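# Place a steel-table bottle into the carton's empty cell

## Task

One row in the carton is missing its final bottle. Take a bottle from the steel table, set it into that vacant cell, and release it once it is in place.

## Robot and tools

Robot: two arms, left_arm and right_arm, each ending in a parallel gripper. The fingers extend along the gripper's own +z axis and close along its y axis. The reported hand point sits between the finger pads, roughly 1 cm short of the tips. Cameras: cam_head_left, cam_head_right, cam_left_wrist, cam_right_wrist, each 504x504 pixels, delivered in that order.

World frame (used in results): origin on the table surface midway between the arms, +x out over the table, +z up, left_arm on the +y side. The arm names do not refer to sides of any picture. Printed hand positions can be somewhat wrong, more so when an arm reaches far.

The 14-number row: every moving argument is a single flat list of 14 values, each from -1 to 1, covering both arms even if one stays still. Order: left_arm dx, dy, dz, rx, ry, rz, opening, then right_arm dx, dy, dz, rx, ry, rz, opening. The first six per arm are an offset, not a pose: they are expressed in that gripper's own axes and counted from the gripper pose printed in the most recent result that shows it (before any such result in the scene, and for a second or later call in the same reply, they count from where the gripper is when the action begins). A value of 1.0 equals 0.6 m of travel or 180 degrees of turn; rx, ry, rz form one rotation vector. Opening is absolute, not an offset: +1 is fully open (0.094 m), -1 is closed.

Tools:
- execute_actions {actions, pictures}. actions holds zero or one item. Empty list: no command, just the current state. Action: {rows, steps}, rows being 1 to 15 rows of 14 numbers, steps at most 15 (default 15); each step lasts 1/30 s, one row per step, last row repeated if rows run out. Every row counts from the same base pose, not from the row before it. Wait: {steps} alone, up to 300, counted from the previous result, including the time spent replying. pictures (boolean) toggles camera images; they come by default. A rejected call sends nothing.
- move {target, speed}. target is one 14-number row as above; each gripper travels a straight line toward its offset pose, both paths finishing together, lasting 0.5 to 10 s (cut off at 10 s). speed is path top speed in m/s, 0.002 to 0.5, default 0.25; turning is capped at twice that in rad/s. Openings are sent at the start. Paths ignore obstacles and the other arm, and grippers may lag, drift or overshoot speed, especially with an almost straight arm. Faster contact means harder impact; aiming past a contact presses harder.
- wait {seconds}, 0 to 10: lets the scene run with no new command.
- zoom_image {camera, region}: closer look at the latest image; region is [x0, y0, x1, y1] pixels from the top-left corner, at most 504 by 504.
- finished_scene {scene}: ends the given scene (1 or 2) irreversibly and reports whether the goal holds. Replying with no tool call also ends everything.

Results: a state line per arm with end_effector_position (m) and end_effector_quat_wxyz in the world frame; grip_measured, the measured finger gap on the command scale (Joint positions' last number is the gap in metres); a Hand target line showing where the controller now drives each gripper. A move adds a move: line giving the ending (done, off_target, moving, held, fault) and which limits acted, plus each gripper's distance to its target. If only one arm is named, the other finished fine. held = a safety check blocked that arm's final step; limits=paced = the sent pose was clipped; limits=held = some steps were blocked en route, after which the arm may jump faster than requested. A pose unreachable line means the clearance check altered or blocked a command for the named arm; HELD marks the affected steps. FAULT and OVER-TEMPERATURE FAULT lines report arm stops; MOTOR HOT warns from 75 °C.

Motion behaviour: each step the commanded pose is limited to 70 mm and 16 degrees from the measured pose, then damped inverse kinematics follow it, favouring position over orientation. After an action ends an arm only continues to its last clipped pose, so check where it stopped and send the remainder. Arms usually settle a centimetre or more short, mostly low; repeated zero offsets let an arm sag. To keep an arm in place, give it the correcting offset in the first call of a reply and zeros afterwards, raising the aim if it stays low, and keep sending its desired opening. Zero offsets return the arm to the base pose; they are not a pause. The simulation keeps running while you think and write.

Gripping: readings may be off by about 1 mm per gripper, constant within the scene. Fingers go to the grip_measured value you command except near ±1. To hold a bottle command roughly 0.03 below grip_measured (less for a lighter grip). Pads push up to about 50 to 62 N, briefly more on first contact.

Joint limits (rad): waist -2.618 to 3.054, shoulder 0.000 to 3.142, elbow 0.000 to 3.142, wrist pitch -1.571 to 1.571, wrist yaw -1.571 to 1.571, wrist roll -2.094 to 2.094. Elbows cannot fully straighten.

Avoid: anything leaving the table (fails the goal), dropping or slipping the bottle, fast or hard contacts, arms colliding or pressing on each other (can end the scene), and long loaded holds that heat motors (90 °C halts that arm 10 s; 100 °C makes it go limp and fall). Occasional external tugs on held items or pushes on loose ones may occur.

Each tool is called after "Call:" as name([rows], argument=value, ...), one row to a line, values as JSON.

## Session

Call:
execute_actions(actions=[])

Scene clock: 0.00 s of 5360.00 s.
left_arm: end_effector_position=(+0.5244, +0.5282, +0.3005) grip_measured=+1.000 end_effector_quat_wxyz=(+0.571, -0.517, +0.490, -0.408) | right_arm: end_effector_position=(+0.0727, -0.5925, +0.3159) grip_measured=+1.000 end_effector_quat_wxyz=(+0.652, +0.432, +0.549, -0.295)
Joint positions: left_arm=[ 0.591  1.813  1.289  0.508  0.448 -1.426  0.094] | right_arm=[-1.893  0.331  0.518 -0.152 -0.793  0.268  0.094]
Joint velocities: left_arm=[-0.002  0.012 -0.007 -0.095 -0.081  0.051  0.   ] | right_arm=[-0.022  0.027 -0.002  0.037 -0.051 -0.022  0.   ]
Motor temperatures (°C, as the motors report them): left_arm=[19 22 24 23 19 20] | right_arm=[21 25 25 32 19 17]
Hand target (left_arm): +0.524, +0.528, +0.305; +0.575, -0.513, +0.491, -0.406
Hand target (right_arm): +0.073, -0.591, +0.319; +0.653, +0.428, +0.549, -0.298

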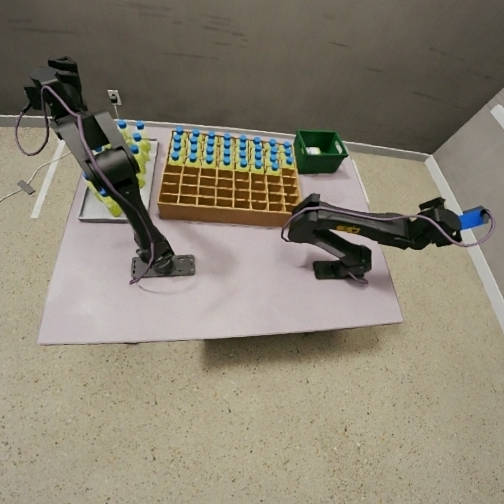

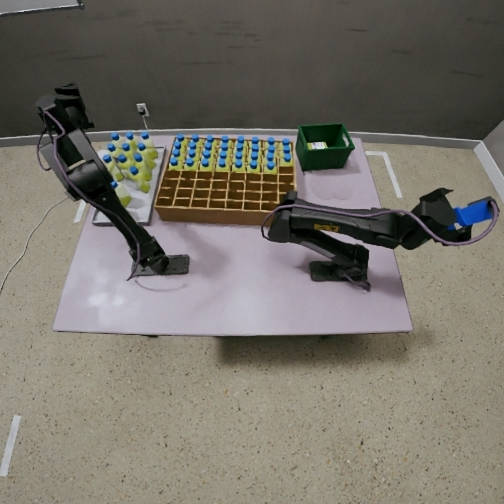

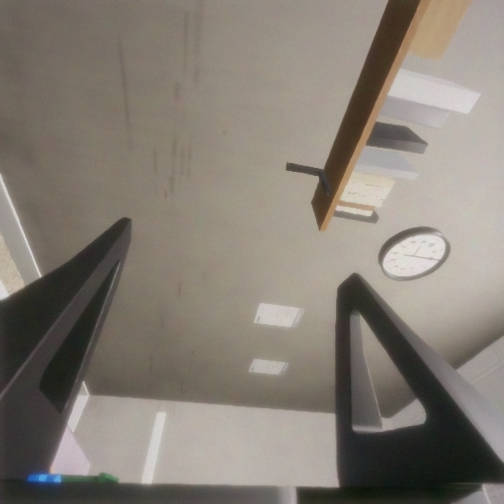

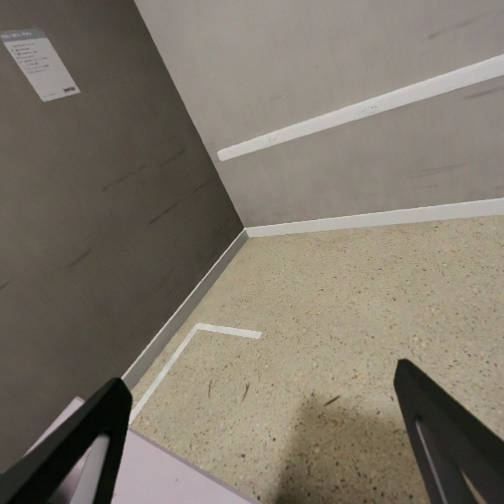

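Call:
zoom_image(camera="cam_head_right", region=[80, 110, 320, 240])

Call:
zoom_image(camera="cam_head_left", region=[60, 100, 320, 240])

Region (80, 110, 320, 240) of cam_head_right's 504x504 image, scaled by 2.100, with more detail than that image has; it fills the top 273 rows of this view, and the rest is white.

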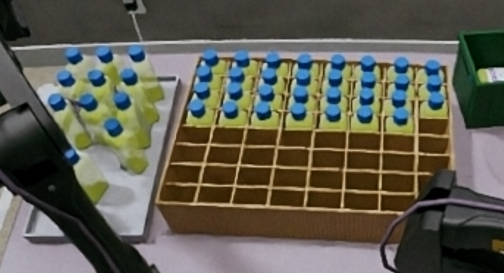

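Region (60, 100, 320, 240) of cam_head_left's 504x504 image, scaled by 1.938, with more detail than that image has; it fills the top 271 rows of this view, and the rest is white.

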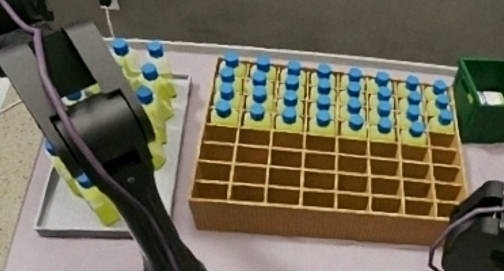

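Call:
zoom_image(camera="cam_head_right", region=[210, 125, 310, 230])

Call:
zoom_image(camera="cam_head_right", region=[85, 125, 185, 230])

Region (210, 125, 310, 230) of cam_head_right's 504x504 image, scaled by 4.800, with more detail than that image has; it fills the left 480 columns of this view, and the rest is white.

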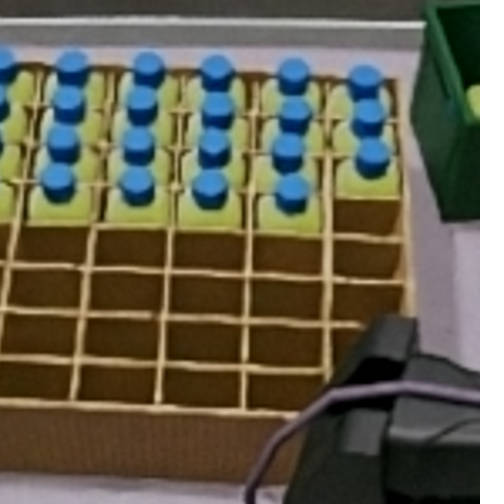

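Region (85, 125, 185, 230) of cam_head_right's 504x504 image, scaled by 4.800, with more detail than that image has; it fills the left 480 columns of this view, and the rest is white.

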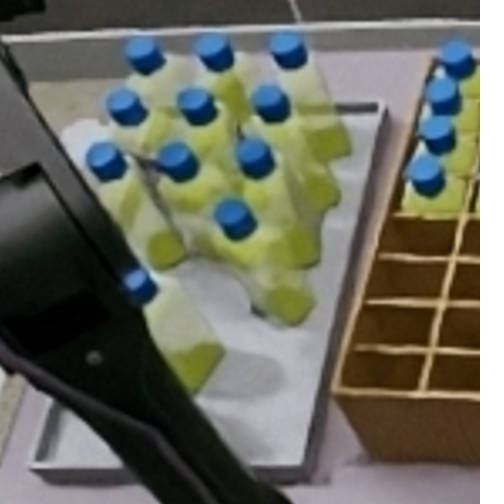

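Call:
move(target=[0.155,-0.014,-0.495,-0.174,0.120,0.425,0.2,0.142,0.324,0.006,-0.196,0.112,-0.098,-0.2], speed=0.3)

Scene clock: 123.17 s of 5360.00 s.
left_arm: end_effector_position=(+0.2535, +0.3890, +0.2880) grip_measured=+0.202 end_effector_quat_wxyz=(+0.448, -0.159, +0.877, +0.077) | right_arm: end_effector_position=(+0.2604, -0.5002, +0.2723) grip_measured=-0.198 end_effector_quat_wxyz=(+0.595, +0.180, +0.774, -0.123)
Joint positions: left_arm=[ 0.713  0.836  1.1   -0.933  0.331  0.242  0.056] | right_arm=[-0.596  0.595  0.641 -0.315 -0.149 -0.016  0.038]
Joint velocities: left_arm=[-0.007  0.017 -0.007  0.022  0.037 -0.022  0.   ] | right_arm=[ 0.002 -0.002 -0.017 -0.022  0.022  0.007  0.001]
Motor temperatures (°C, as the motors report them): left_arm=[19 27 27 28 19 20] | right_arm=[21 25 28 35 19 17]
Hand target (left_arm): +0.249, +0.386, +0.298; +0.454, -0.154, +0.874, +0.086
Hand target (right_arm): +0.263, -0.500, +0.284; +0.603, +0.173, +0.768, -0.129
Off the commanded pose (left_arm): 0.016 m, 1 deg.
Off the commanded pose (right_arm): 0.008 m, 1 deg.
After step 90, 117.00 s passed at rest.
move: off_target (left_arm)

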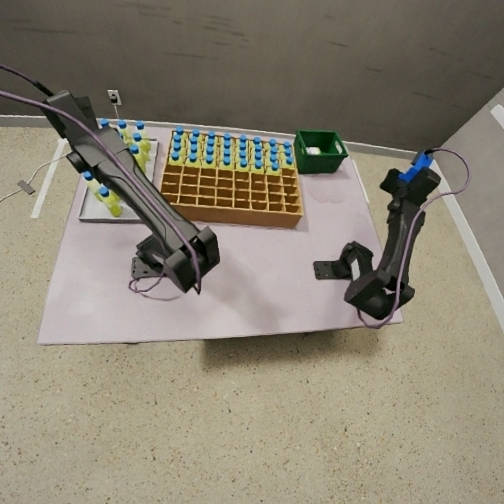

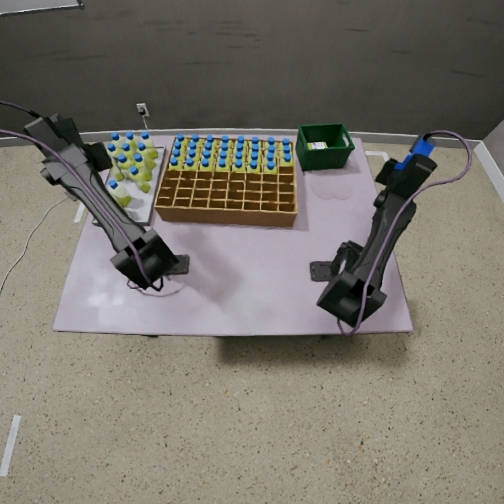

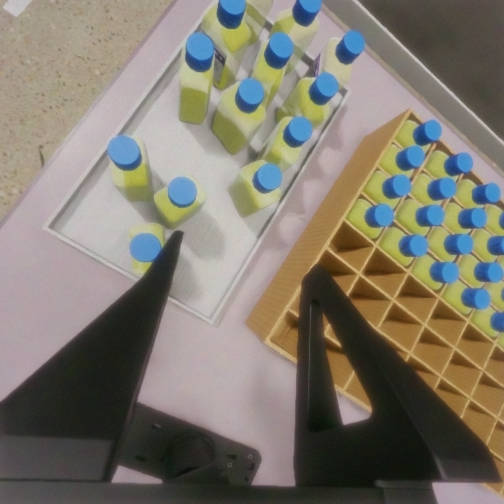

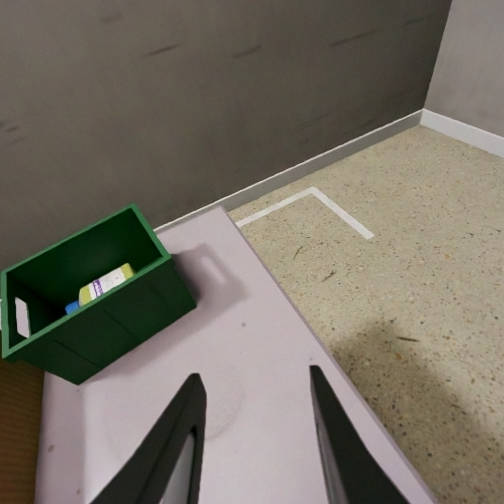

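Call:
zoom_image(camera="cam_left_wrist", region=[40, 100, 340, 340])

Call:
zoom_image(camera="cam_head_right", region=[80, 125, 190, 235])

Region (40, 100, 340, 340) of cam_left_wrist's 504x504 image, scaled by 1.680, with more detail than that image has; it fills the top 403 rows of this view, and the rest is white.

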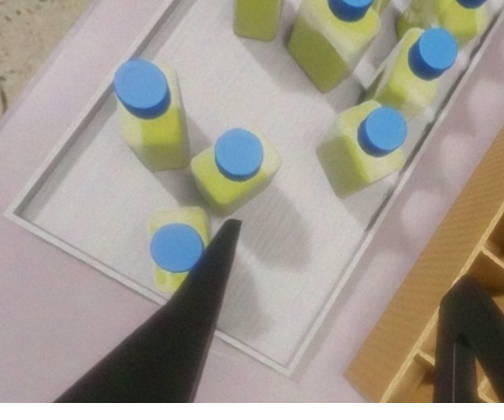

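Region (80, 125, 190, 235) of cam_head_right's 504x504 image, scaled by 4.582, with more detail than that image has.

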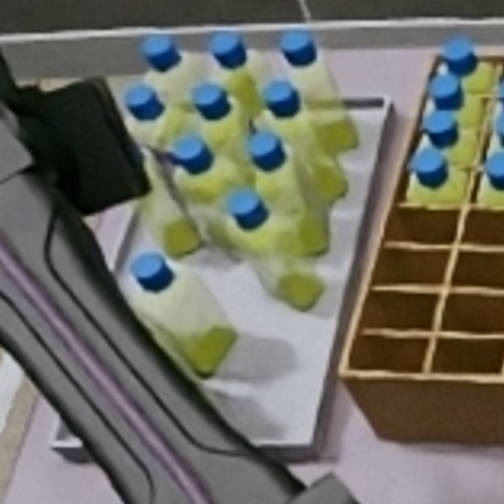

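Call:
move(target=[0.136,-0.107,0.092,0.0236,-0.0329,0.0181,0.2,0.103,0.306,-0.065,-0.246,0.039,-0.090,-0.2], speed=0.25)

Scene clock: 245.43 s of 5360.00 s.
left_arm: end_effector_position=(+0.2734, +0.3275, +0.1878) grip_measured=+0.202 end_effector_quat_wxyz=(+0.487, -0.113, +0.864, +0.064) | right_arm: end_effector_position=(+0.2908, -0.3133, +0.2374) grip_measured=-0.198 end_effector_quat_wxyz=(+0.560, -0.147, +0.809, +0.102)
Joint positions: left_arm=[ 0.264  0.543  0.549 -0.551  0.045  0.028  0.056] | right_arm=[-0.055  0.656  0.605 -0.338 -0.379 -0.149  0.038]
Joint velocities: left_arm=[-0.002 -0.002 -0.012  0.022 -0.066 -0.022 -0.001] | right_arm=[-0.012  0.012 -0.007  0.051  0.007  0.022 -0.   ]
Motor temperatures (°C, as the motors report them): left_arm=[19 24 28 27 19 20] | right_arm=[21 24 31 39 19 17]
Hand target (left_arm): +0.273, +0.326, +0.190; +0.496, -0.112, +0.858, +0.067
Hand target (right_arm): +0.291, -0.309, +0.230; +0.553, -0.156, +0.811, +0.109
Off the commanded pose (left_arm): 0.002 m, 1 deg.
Off the commanded pose (right_arm): 0.011 m, 2 deg.
After step 90, 117.00 s passed at rest.
move: off_target (right_arm)

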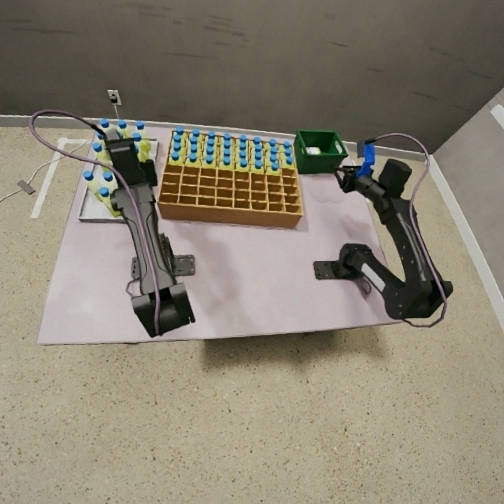

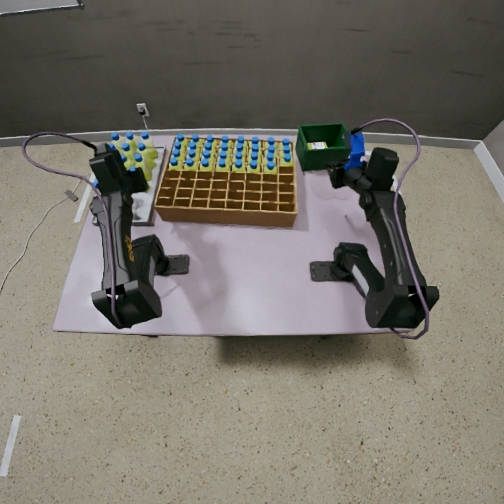

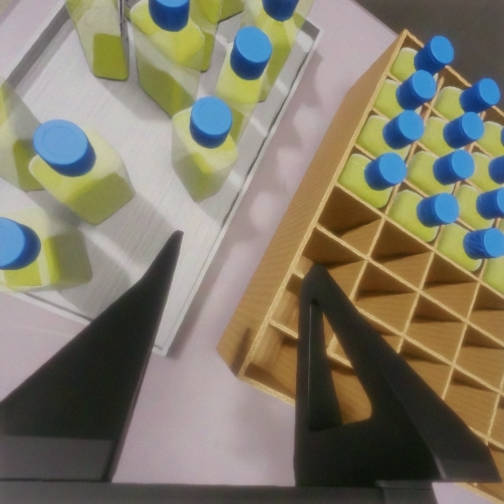

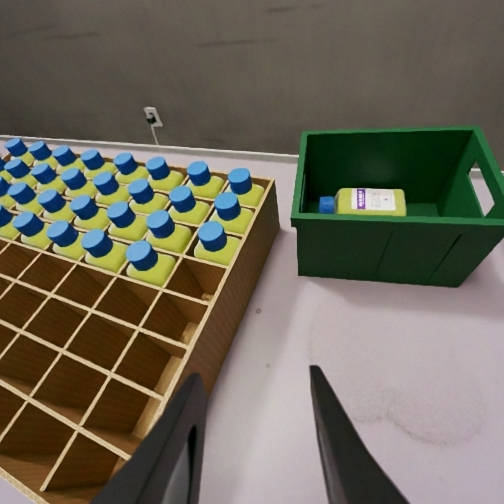

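Call:
zoom_image(camera="cam_left_wrist", region=[0, 60, 300, 300])

Region (0, 60, 300, 300) of cam_left_wrist's 504x504 image, scaled by 1.680, with more detail than that image has; it fills the top 403 rows of this view, and the rest is white.

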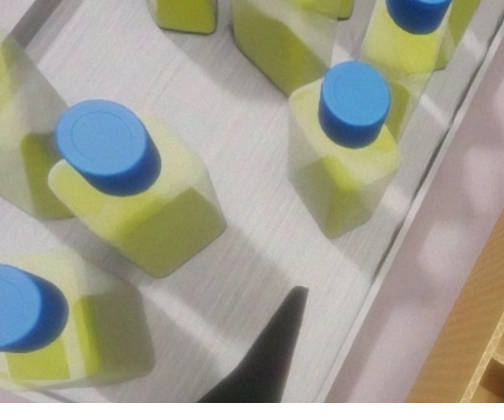

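Call:
move(target=[-0.0800,0.0405,0.1135,0,0,0,0.2,0,0,0,0,0,0,-0.2], speed=0.2)

Scene clock: 324.03 s of 5360.00 s.
left_arm: end_effector_position=(+0.3413, +0.3666, +0.1821) grip_measured=+0.202 end_effector_quat_wxyz=(+0.475, -0.116, +0.870, +0.061) | right_arm: end_effector_position=(+0.2908, -0.3132, +0.2375) grip_measured=-0.198 end_effector_quat_wxyz=(+0.560, -0.147, +0.809, +0.102)
Joint positions: left_arm=[ 0.354  0.958  0.649 -0.268  0.12   0.072  0.056] | right_arm=[-0.055  0.656  0.605 -0.337 -0.38  -0.149  0.038]
Joint velocities: left_arm=[-0.017 -0.002 -0.012 -0.037 -0.007 -0.081  0.   ] | right_arm=[ 0.002 -0.007  0.002  0.037  0.007 -0.007 -0.   ]
Motor temperatures (°C, as the motors report them): left_arm=[19 23 26 30 19 20] | right_arm=[21 24 28 39 19 17]
Hand target (left_arm): +0.347, +0.370, +0.194; +0.486, -0.113, +0.864, +0.063
Hand target (right_arm): +0.291, -0.313, +0.237; +0.560, -0.147, +0.809, +0.102
Off the commanded pose (left_arm): 0.014 m, 2 deg.
Off the commanded pose (right_arm): 0.000 m, 0 deg.
After step 90, 74.50 s passed at rest.
move: off_target (left_arm)

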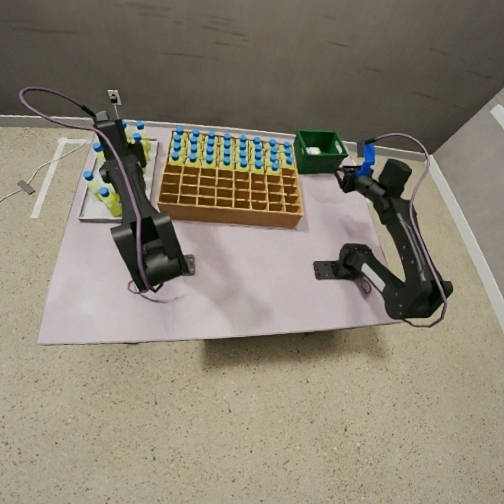

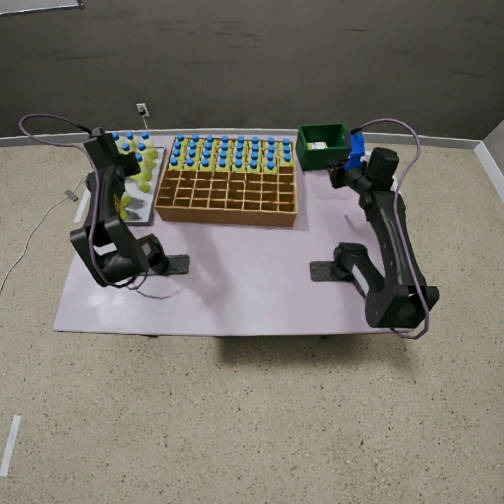

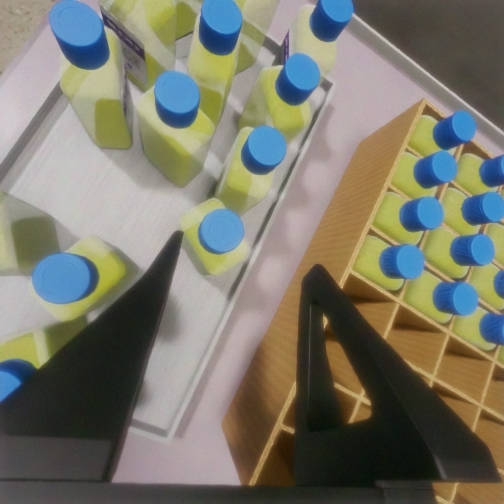

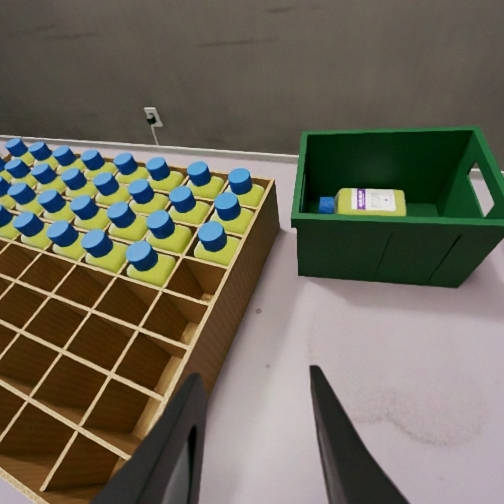

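Call:
zoom_image(camera="cam_left_wrist", region=[0, 130, 300, 350])

Region (0, 130, 300, 350) of cam_left_wrist's 504x504 image, scaled by 1.680, with more detail than that image has; it fills the top 370 rows of this view, and the rest is white.

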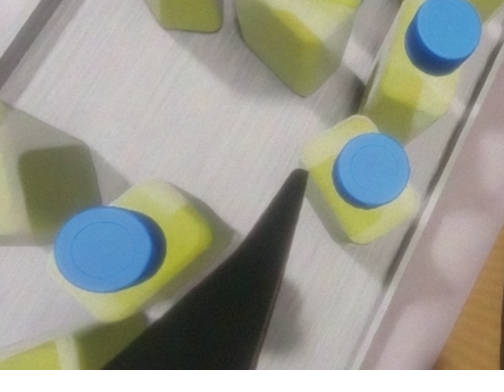

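Call:
move(target=[0.0107,0.1275,-0.0268,-0.0797,0.0011,-0.05,0.2,0,0,0,0,0,0,-0.2], speed=0.15)

Scene clock: 443.53 s of 5360.00 s.
left_arm: end_effector_position=(+0.3096, +0.4329, +0.1819) grip_measured=+0.202 end_effector_quat_wxyz=(+0.461, -0.235, +0.847, +0.124) | right_arm: end_effector_position=(+0.2908, -0.3132, +0.2375) grip_measured=-0.198 end_effector_quat_wxyz=(+0.560, -0.147, +0.809, +0.102)
Joint positions: left_arm=[ 0.537  0.958  0.649 -0.266  0.044  0.021  0.056] | right_arm=[-0.055  0.656  0.605 -0.337 -0.38  -0.149  0.038]
Joint velocities: left_arm=[ 0.002  0.007 -0.002 -0.007 -0.095 -0.007 -0.001] | right_arm=[ 0.002  0.017  0.007  0.051  0.037 -0.022  0.   ]
Motor temperatures (°C, as the motors report them): left_arm=[19 23 29 31 19 20] | right_arm=[21 23 29 38 19 17]
Hand target (left_arm): +0.306, +0.437, +0.185; +0.460, -0.243, +0.844, +0.130
Hand target (right_arm): +0.291, -0.313, +0.238; +0.560, -0.147, +0.809, +0.102
Off the commanded pose (left_arm): 0.006 m, 1 deg.
Off the commanded pose (right_arm): 0.000 m, 0 deg.
After step 90, 115.17 s passed at rest.
move: done

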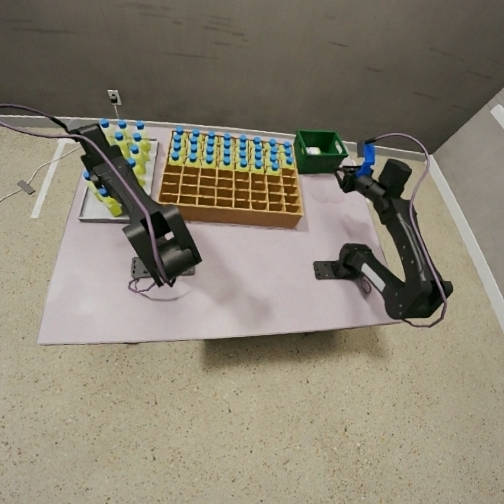

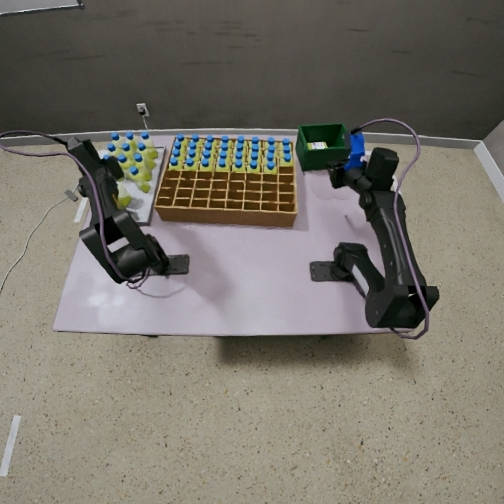

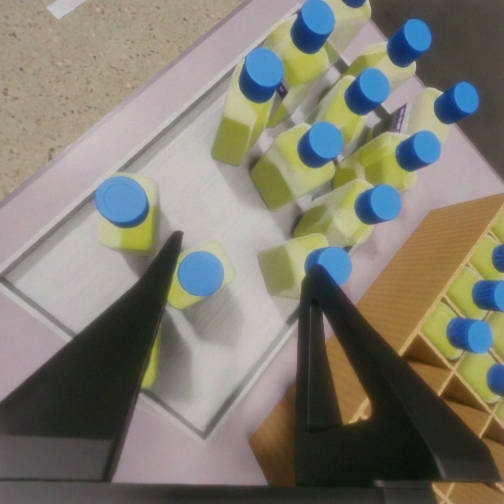

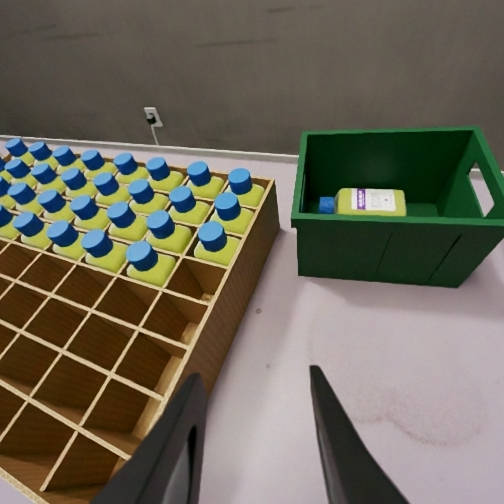

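Call:
move(target=[0.042,0.0149,0.0272,-0.0067,0,-0.0018,0.2,0,0,0,0,0,0,-0.2], speed=0.06)

Scene clock: 462.03 s of 5360.00 s.
left_arm: end_effector_position=(+0.3068, +0.4383, +0.1595) grip_measured=+0.202 end_effector_quat_wxyz=(+0.465, -0.240, +0.842, +0.131) | right_arm: end_effector_position=(+0.2908, -0.3132, +0.2375) grip_measured=-0.198 end_effector_quat_wxyz=(+0.560, -0.147, +0.809, +0.102)
Joint positions: left_arm=[ 0.555  0.968  0.552 -0.146  0.043  0.024  0.056] | right_arm=[-0.055  0.656  0.605 -0.337 -0.38  -0.149  0.038]
Joint velocities: left_arm=[ 0.002 -0.012 -0.002 -0.007 -0.066 -0.051 -0.001] | right_arm=[-0.017  0.002  0.007  0.095  0.007 -0.022  0.   ]
Motor temperatures (°C, as the motors report them): left_arm=[19 23 29 30 19 20] | right_arm=[21 23 29 38 19 17]
Hand target (left_arm): +0.305, +0.440, +0.152; +0.459, -0.242, +0.844, +0.132
Hand target (right_arm): +0.291, -0.313, +0.238; +0.560, -0.147, +0.809, +0.102
Off the commanded pose (left_arm): 0.008 m, 1 deg.
Off the commanded pose (right_arm): 0.000 m, 0 deg.
After step 90, 14.43 s passed at rest.
move: done

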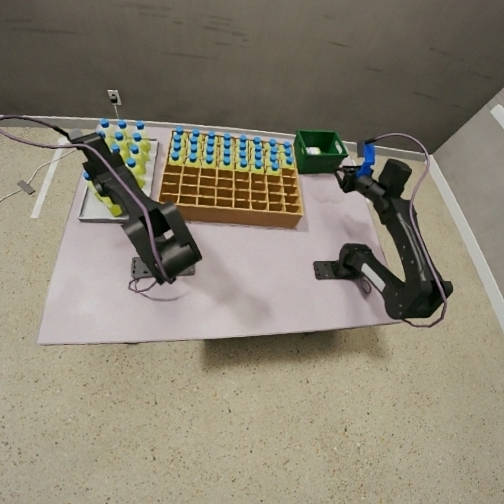

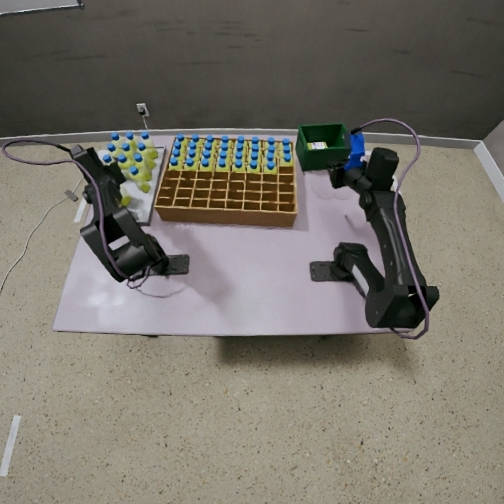

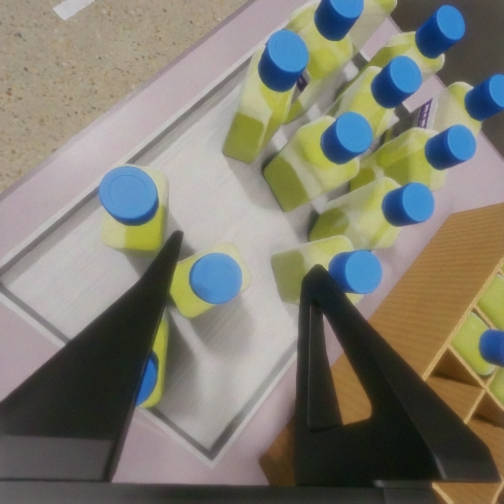

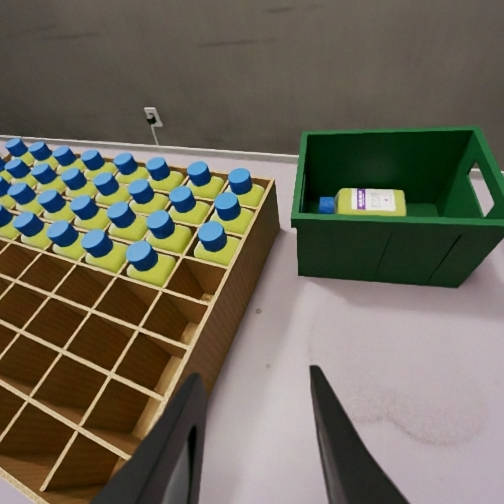

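Call:
move(target=[0.047,0.0062,0.0238,-0.0016,0.0043,0,0.2,0,0,0,0,0,0,-0.2], speed=0.05)

Scene clock: 491.50 s of 5360.00 s.
left_arm: end_effector_position=(+0.3040, +0.4386, +0.1347) grip_measured=+0.202 end_effector_quat_wxyz=(+0.463, -0.242, +0.842, +0.133) | right_arm: end_effector_position=(+0.2908, -0.3132, +0.2375) grip_measured=-0.198 end_effector_quat_wxyz=(+0.560, -0.147, +0.809, +0.102)
Joint positions: left_arm=[ 0.561  0.989  0.462 -0.038  0.043  0.027  0.056] | right_arm=[-0.055  0.656  0.605 -0.337 -0.38  -0.149  0.038]
Joint velocities: left_arm=[-0.007  0.002  0.012 -0.007  0.066 -0.022  0.   ] | right_arm=[-0.002 -0.007 -0.002  0.007 -0.037  0.022  0.   ]
Motor temperatures (°C, as the motors report them): left_arm=[19 23 27 31 19 20] | right_arm=[21 23 29 38 19 17]
Hand target (left_arm): +0.302, +0.440, +0.128; +0.459, -0.243, +0.845, +0.132
Hand target (right_arm): +0.291, -0.313, +0.238; +0.560, -0.147, +0.809, +0.102
Off the commanded pose (left_arm): 0.007 m, 1 deg.
Off the commanded pose (right_arm): 0.000 m, 0 deg.
After step 90, 25.33 s passed at rest.
move: done

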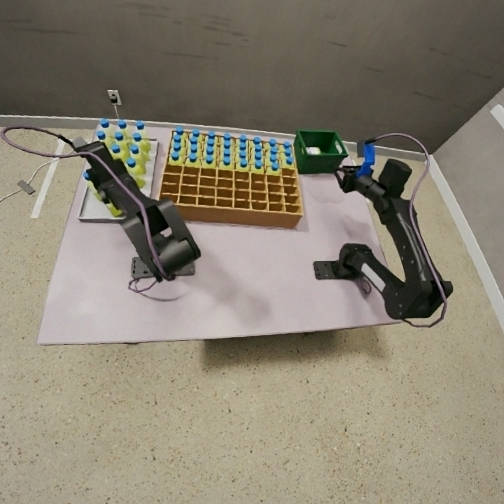

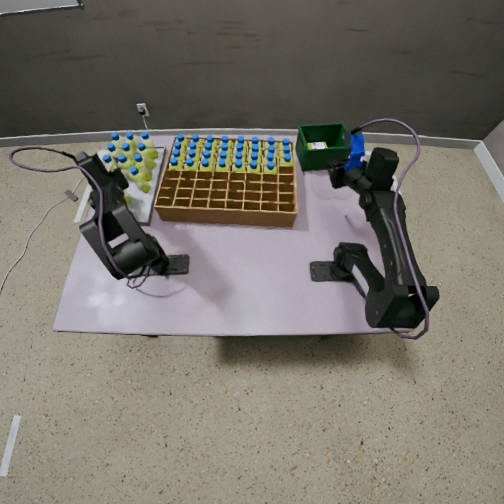

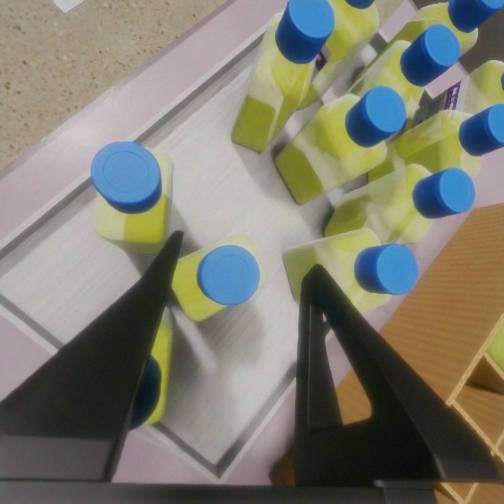

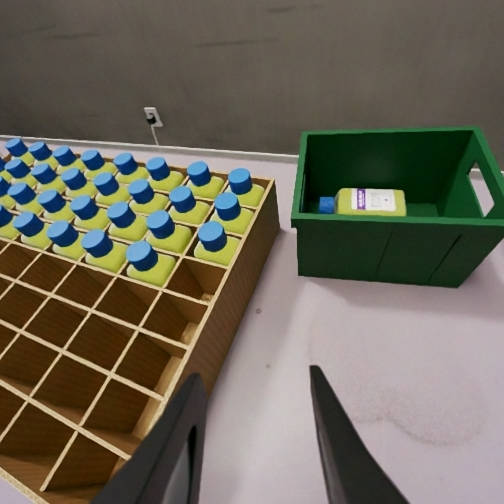

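Call:
move(target=[0.0335,0.006,0.016,0,0.002,0,0.2,0,0,0,0,0,0,-0.2], speed=0.03)

Scene clock: 508.30 s of 5360.00 s.
left_arm: end_effector_position=(+0.3026, +0.4402, +0.1230) grip_measured=+0.202 end_effector_quat_wxyz=(+0.469, -0.241, +0.839, +0.136) | right_arm: end_effector_position=(+0.2908, -0.3132, +0.2375) grip_measured=-0.198 end_effector_quat_wxyz=(+0.560, -0.147, +0.809, +0.102)
Joint positions: left_arm=[0.572 1.005 0.406 0.049 0.051 0.033 0.056] | right_arm=[-0.055  0.656  0.605 -0.337 -0.38  -0.149  0.038]
Joint velocities: left_arm=[-0.007 -0.017  0.002  0.022 -0.051  0.007 -0.001] | right_arm=[-0.017 -0.022 -0.012  0.007 -0.007 -0.022  0.   ]
Motor temperatures (°C, as the motors report them): left_arm=[19 23 27 31 19 20] | right_arm=[21 23 29 38 19 17]
Hand target (left_arm): +0.299, +0.440, +0.113; +0.461, -0.242, +0.844, +0.132
Hand target (right_arm): +0.291, -0.313, +0.238; +0.560, -0.147, +0.809, +0.102
Off the commanded pose (left_arm): 0.011 m, 1 deg.
Off the commanded pose (right_arm): 0.000 m, 0 deg.
After step 90, 12.80 s passed at rest.
move: off_target (left_arm)

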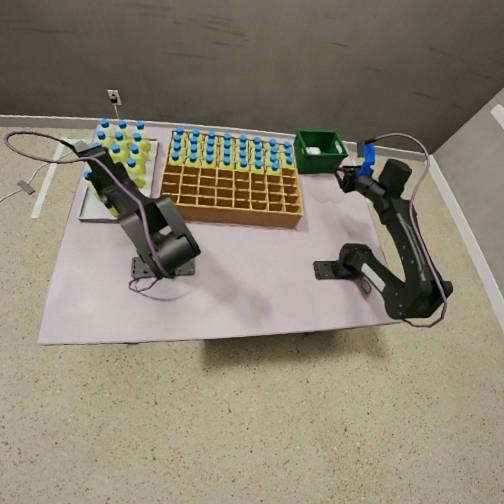

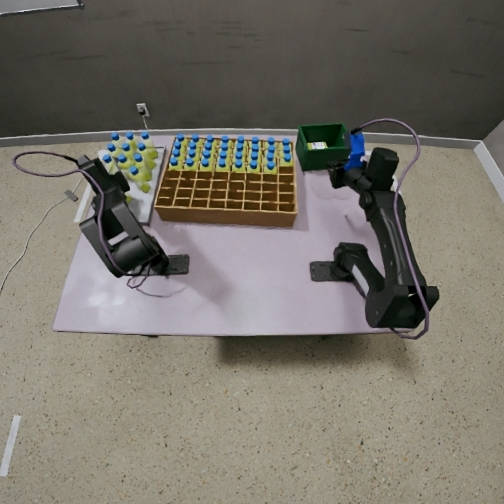

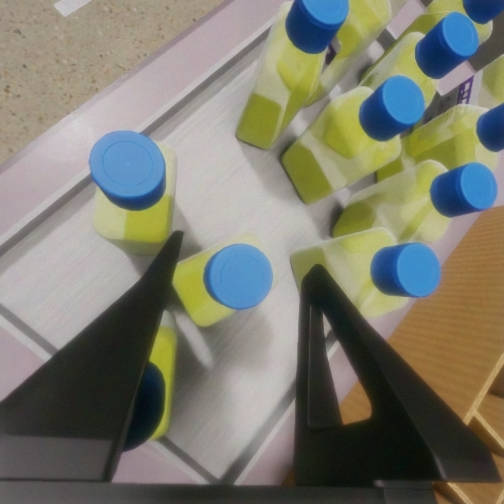

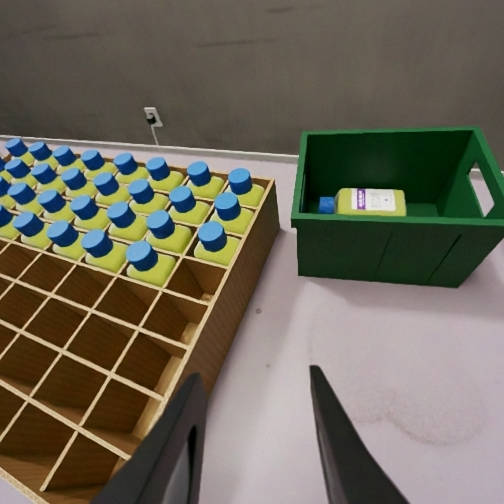

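Call:
move(target=[0.026,0.002,0.0165,0,0.003,0,0.2,0,0,0,0,0,0,-0.2], speed=0.03)

Scene clock: 526.50 s of 5360.00 s.
left_arm: end_effector_position=(+0.3080, +0.4439, +0.1234) grip_measured=+0.202 end_effector_quat_wxyz=(+0.486, -0.236, +0.829, +0.142) | right_arm: end_effector_position=(+0.2908, -0.3132, +0.2375) grip_measured=-0.198 end_effector_quat_wxyz=(+0.560, -0.147, +0.809, +0.102)
Joint positions: left_arm=[0.572 1.034 0.381 0.143 0.052 0.036 0.056] | right_arm=[-0.055  0.656  0.605 -0.337 -0.38  -0.149  0.038]
Joint velocities: left_arm=[ 0.002 -0.002 -0.032  0.022 -0.022  0.037 -0.001] | right_arm=[ 0.002 -0.002 -0.012  0.051  0.007  0.095  0.   ]
Motor temperatures (°C, as the motors report them): left_arm=[19 23 27 31 19 20] | right_arm=[21 23 29 38 19 17]
Hand target (left_arm): +0.302, +0.441, +0.105; +0.466, -0.242, +0.841, +0.134
Hand target (right_arm): +0.291, -0.313, +0.238; +0.560, -0.147, +0.809, +0.102
Off the commanded pose (left_arm): 0.020 m, 3 deg.
Off the commanded pose (right_arm): 0.000 m, 0 deg.
After step 90, 14.33 s passed at rest.
move: off_target (left_arm)

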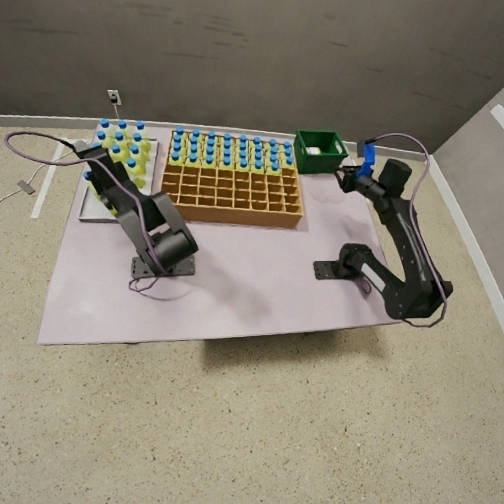

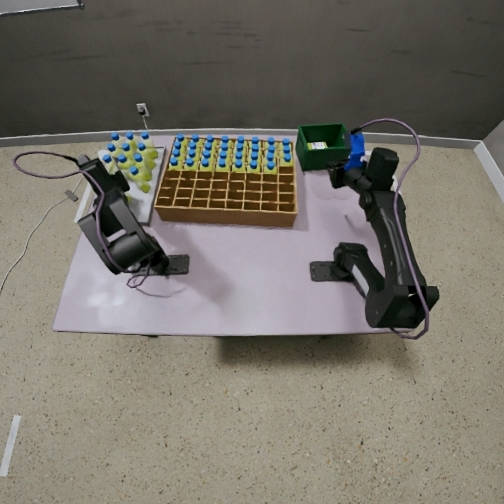

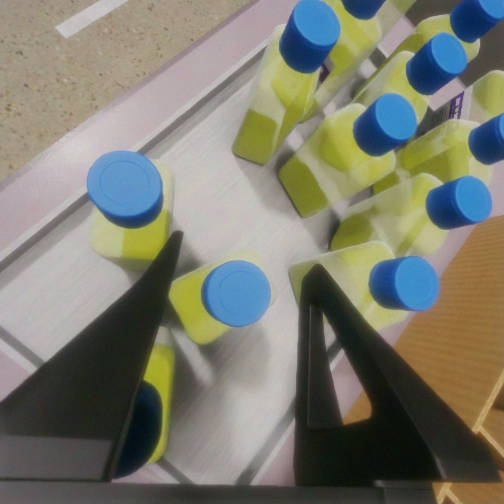

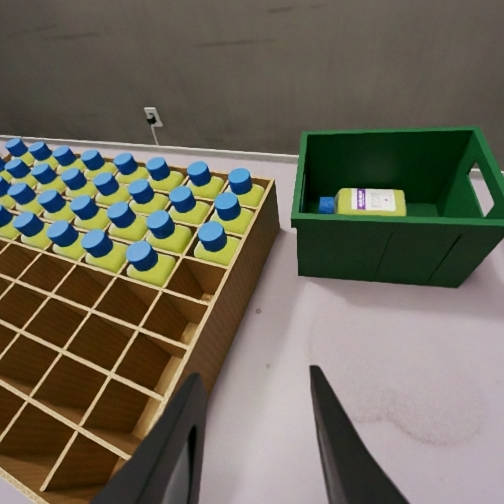

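Call:
move(target=[-0.02,0,-0.013,0,0,0,0.2,0,0,0,0,0,0,-0.2], speed=0.03)

Call:
zoom_image(camera="cam_left_wrist", region=[60, 200, 340, 480])

Scene clock: 544.90 s of 5360.00 s.
left_arm: end_effector_position=(+0.3064, +0.4427, +0.1251) grip_measured=+0.202 end_effector_quat_wxyz=(+0.479, -0.237, +0.833, +0.140) | right_arm: end_effector_position=(+0.2908, -0.3132, +0.2375) grip_measured=-0.198 end_effector_quat_wxyz=(+0.560, -0.147, +0.809, +0.102)
Joint positions: left_arm=[0.572 1.021 0.399 0.096 0.052 0.036 0.056] | right_arm=[-0.055  0.656  0.605 -0.337 -0.38  -0.149  0.038]
Joint velocities: left_arm=[ 0.012 -0.012 -0.002 -0.095 -0.007 -0.066 -0.001] | right_arm=[ 0.012 -0.007 -0.012 -0.037 -0.007 -0.007  0.001]
Motor temperatures (°C, as the motors report them): left_arm=[19 23 27 31 19 20] | right_arm=[21 23 29 38 19 17]
Hand target (left_arm): +0.307, +0.443, +0.137; +0.486, -0.236, +0.829, +0.142
Hand target (right_arm): +0.291, -0.313, +0.238; +0.560, -0.147, +0.809, +0.102
Off the commanded pose (left_arm): 0.013 m, 1 deg.
Off the commanded pose (right_arm): 0.000 m, 0 deg.
After step 90, 14.70 s passed at rest.
move: off_target (left_arm)

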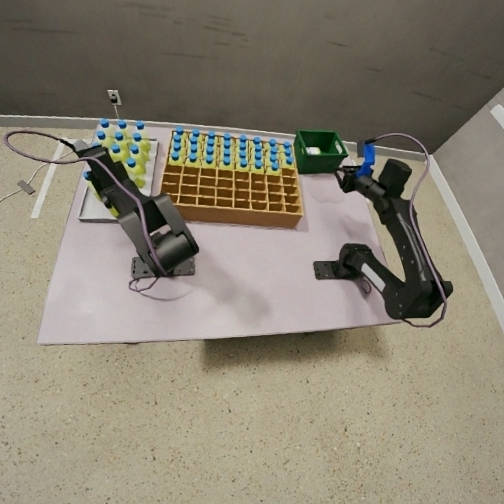

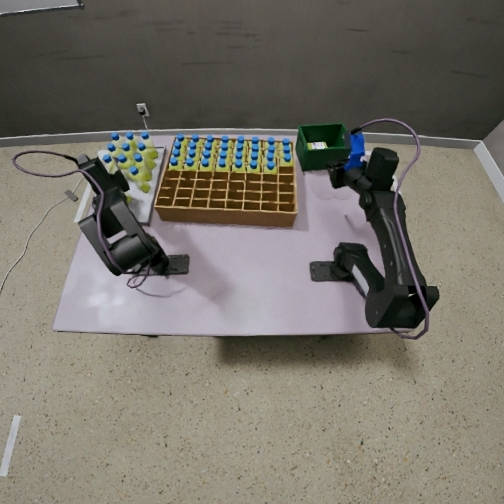

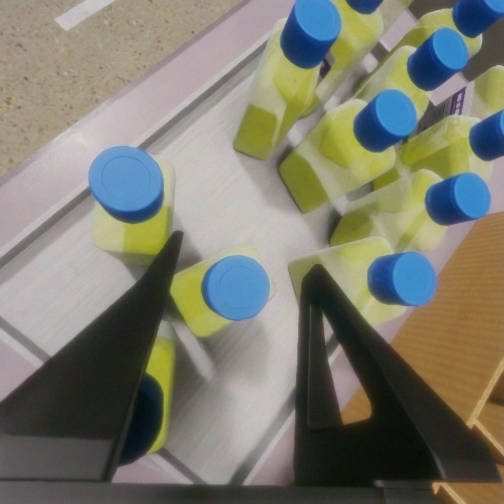

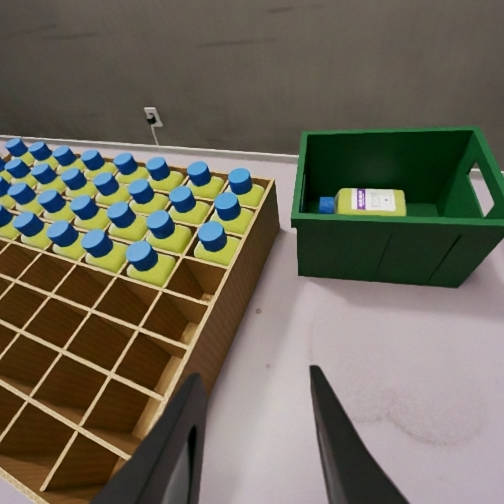

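Region (60, 200, 340, 480) of cam_left_wrist's 504x504 image, scaled by 1.800, with more detail than that image has.

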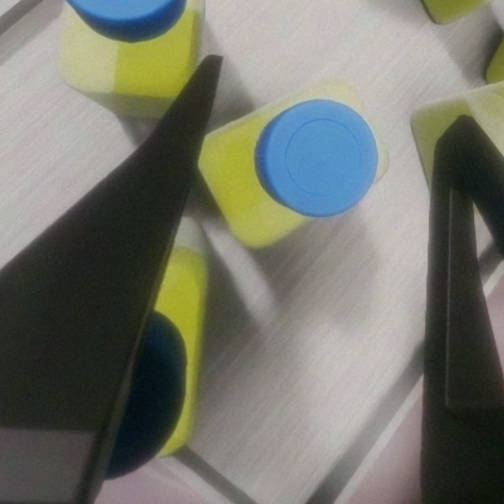

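Call:
move(target=[-0.063,0,-0.04,0,0.012,0,0.2,0,0,0,0,0,0,-0.2], speed=0.08)

Scene clock: 611.93 s of 5360.00 s.
left_arm: end_effector_position=(+0.3053, +0.4419, +0.1571) grip_measured=+0.202 end_effector_quat_wxyz=(+0.456, -0.242, +0.847, +0.131) | right_arm: end_effector_position=(+0.2908, -0.3132, +0.2375) grip_measured=-0.198 end_effector_quat_wxyz=(+0.560, -0.147, +0.809, +0.102)
Joint positions: left_arm=[ 0.572  0.985  0.567 -0.166  0.052  0.036  0.056] | right_arm=[-0.055  0.656  0.605 -0.337 -0.38  -0.149  0.038]
Joint velocities: left_arm=[ 0.012  0.007 -0.007  0.022 -0.022  0.007 -0.   ] | right_arm=[-0.007  0.012 -0.002 -0.022 -0.037 -0.051 -0.001]
Motor temperatures (°C, as the motors report them): left_arm=[19 23 29 30 19 20] | right_arm=[21 23 29 38 19 17]
Hand target (left_arm): +0.306, +0.442, +0.169; +0.464, -0.240, +0.842, +0.136
Hand target (right_arm): +0.291, -0.313, +0.238; +0.560, -0.147, +0.809, +0.102
Off the commanded pose (left_arm): 0.013 m, 1 deg.
Off the commanded pose (right_arm): 0.000 m, 0 deg.
After step 90, 62.83 s passed at rest.
move: off_target (left_arm)

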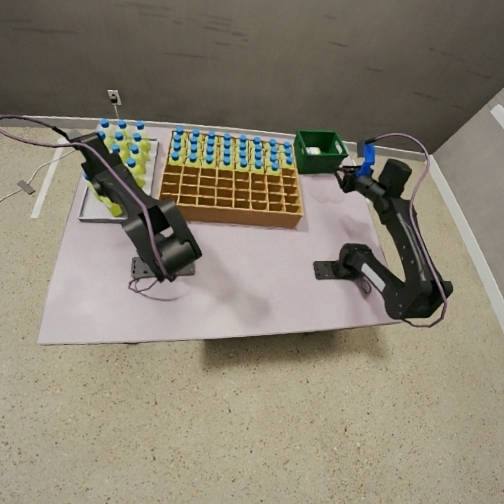

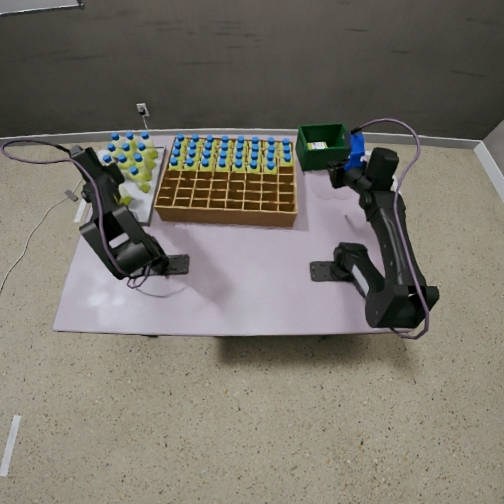

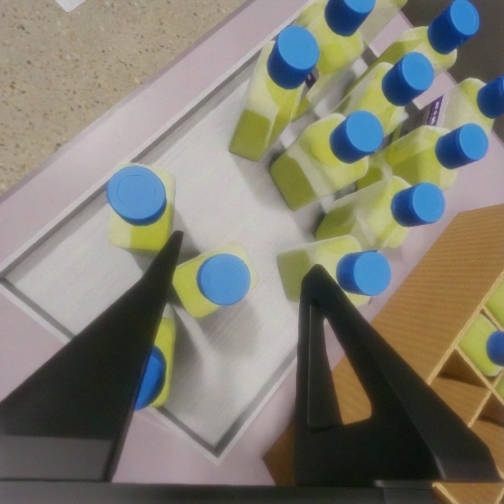

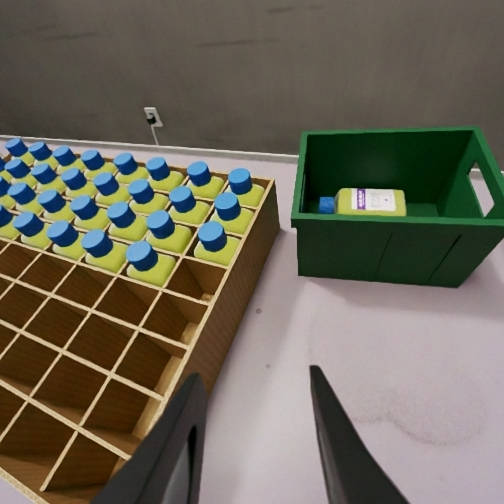

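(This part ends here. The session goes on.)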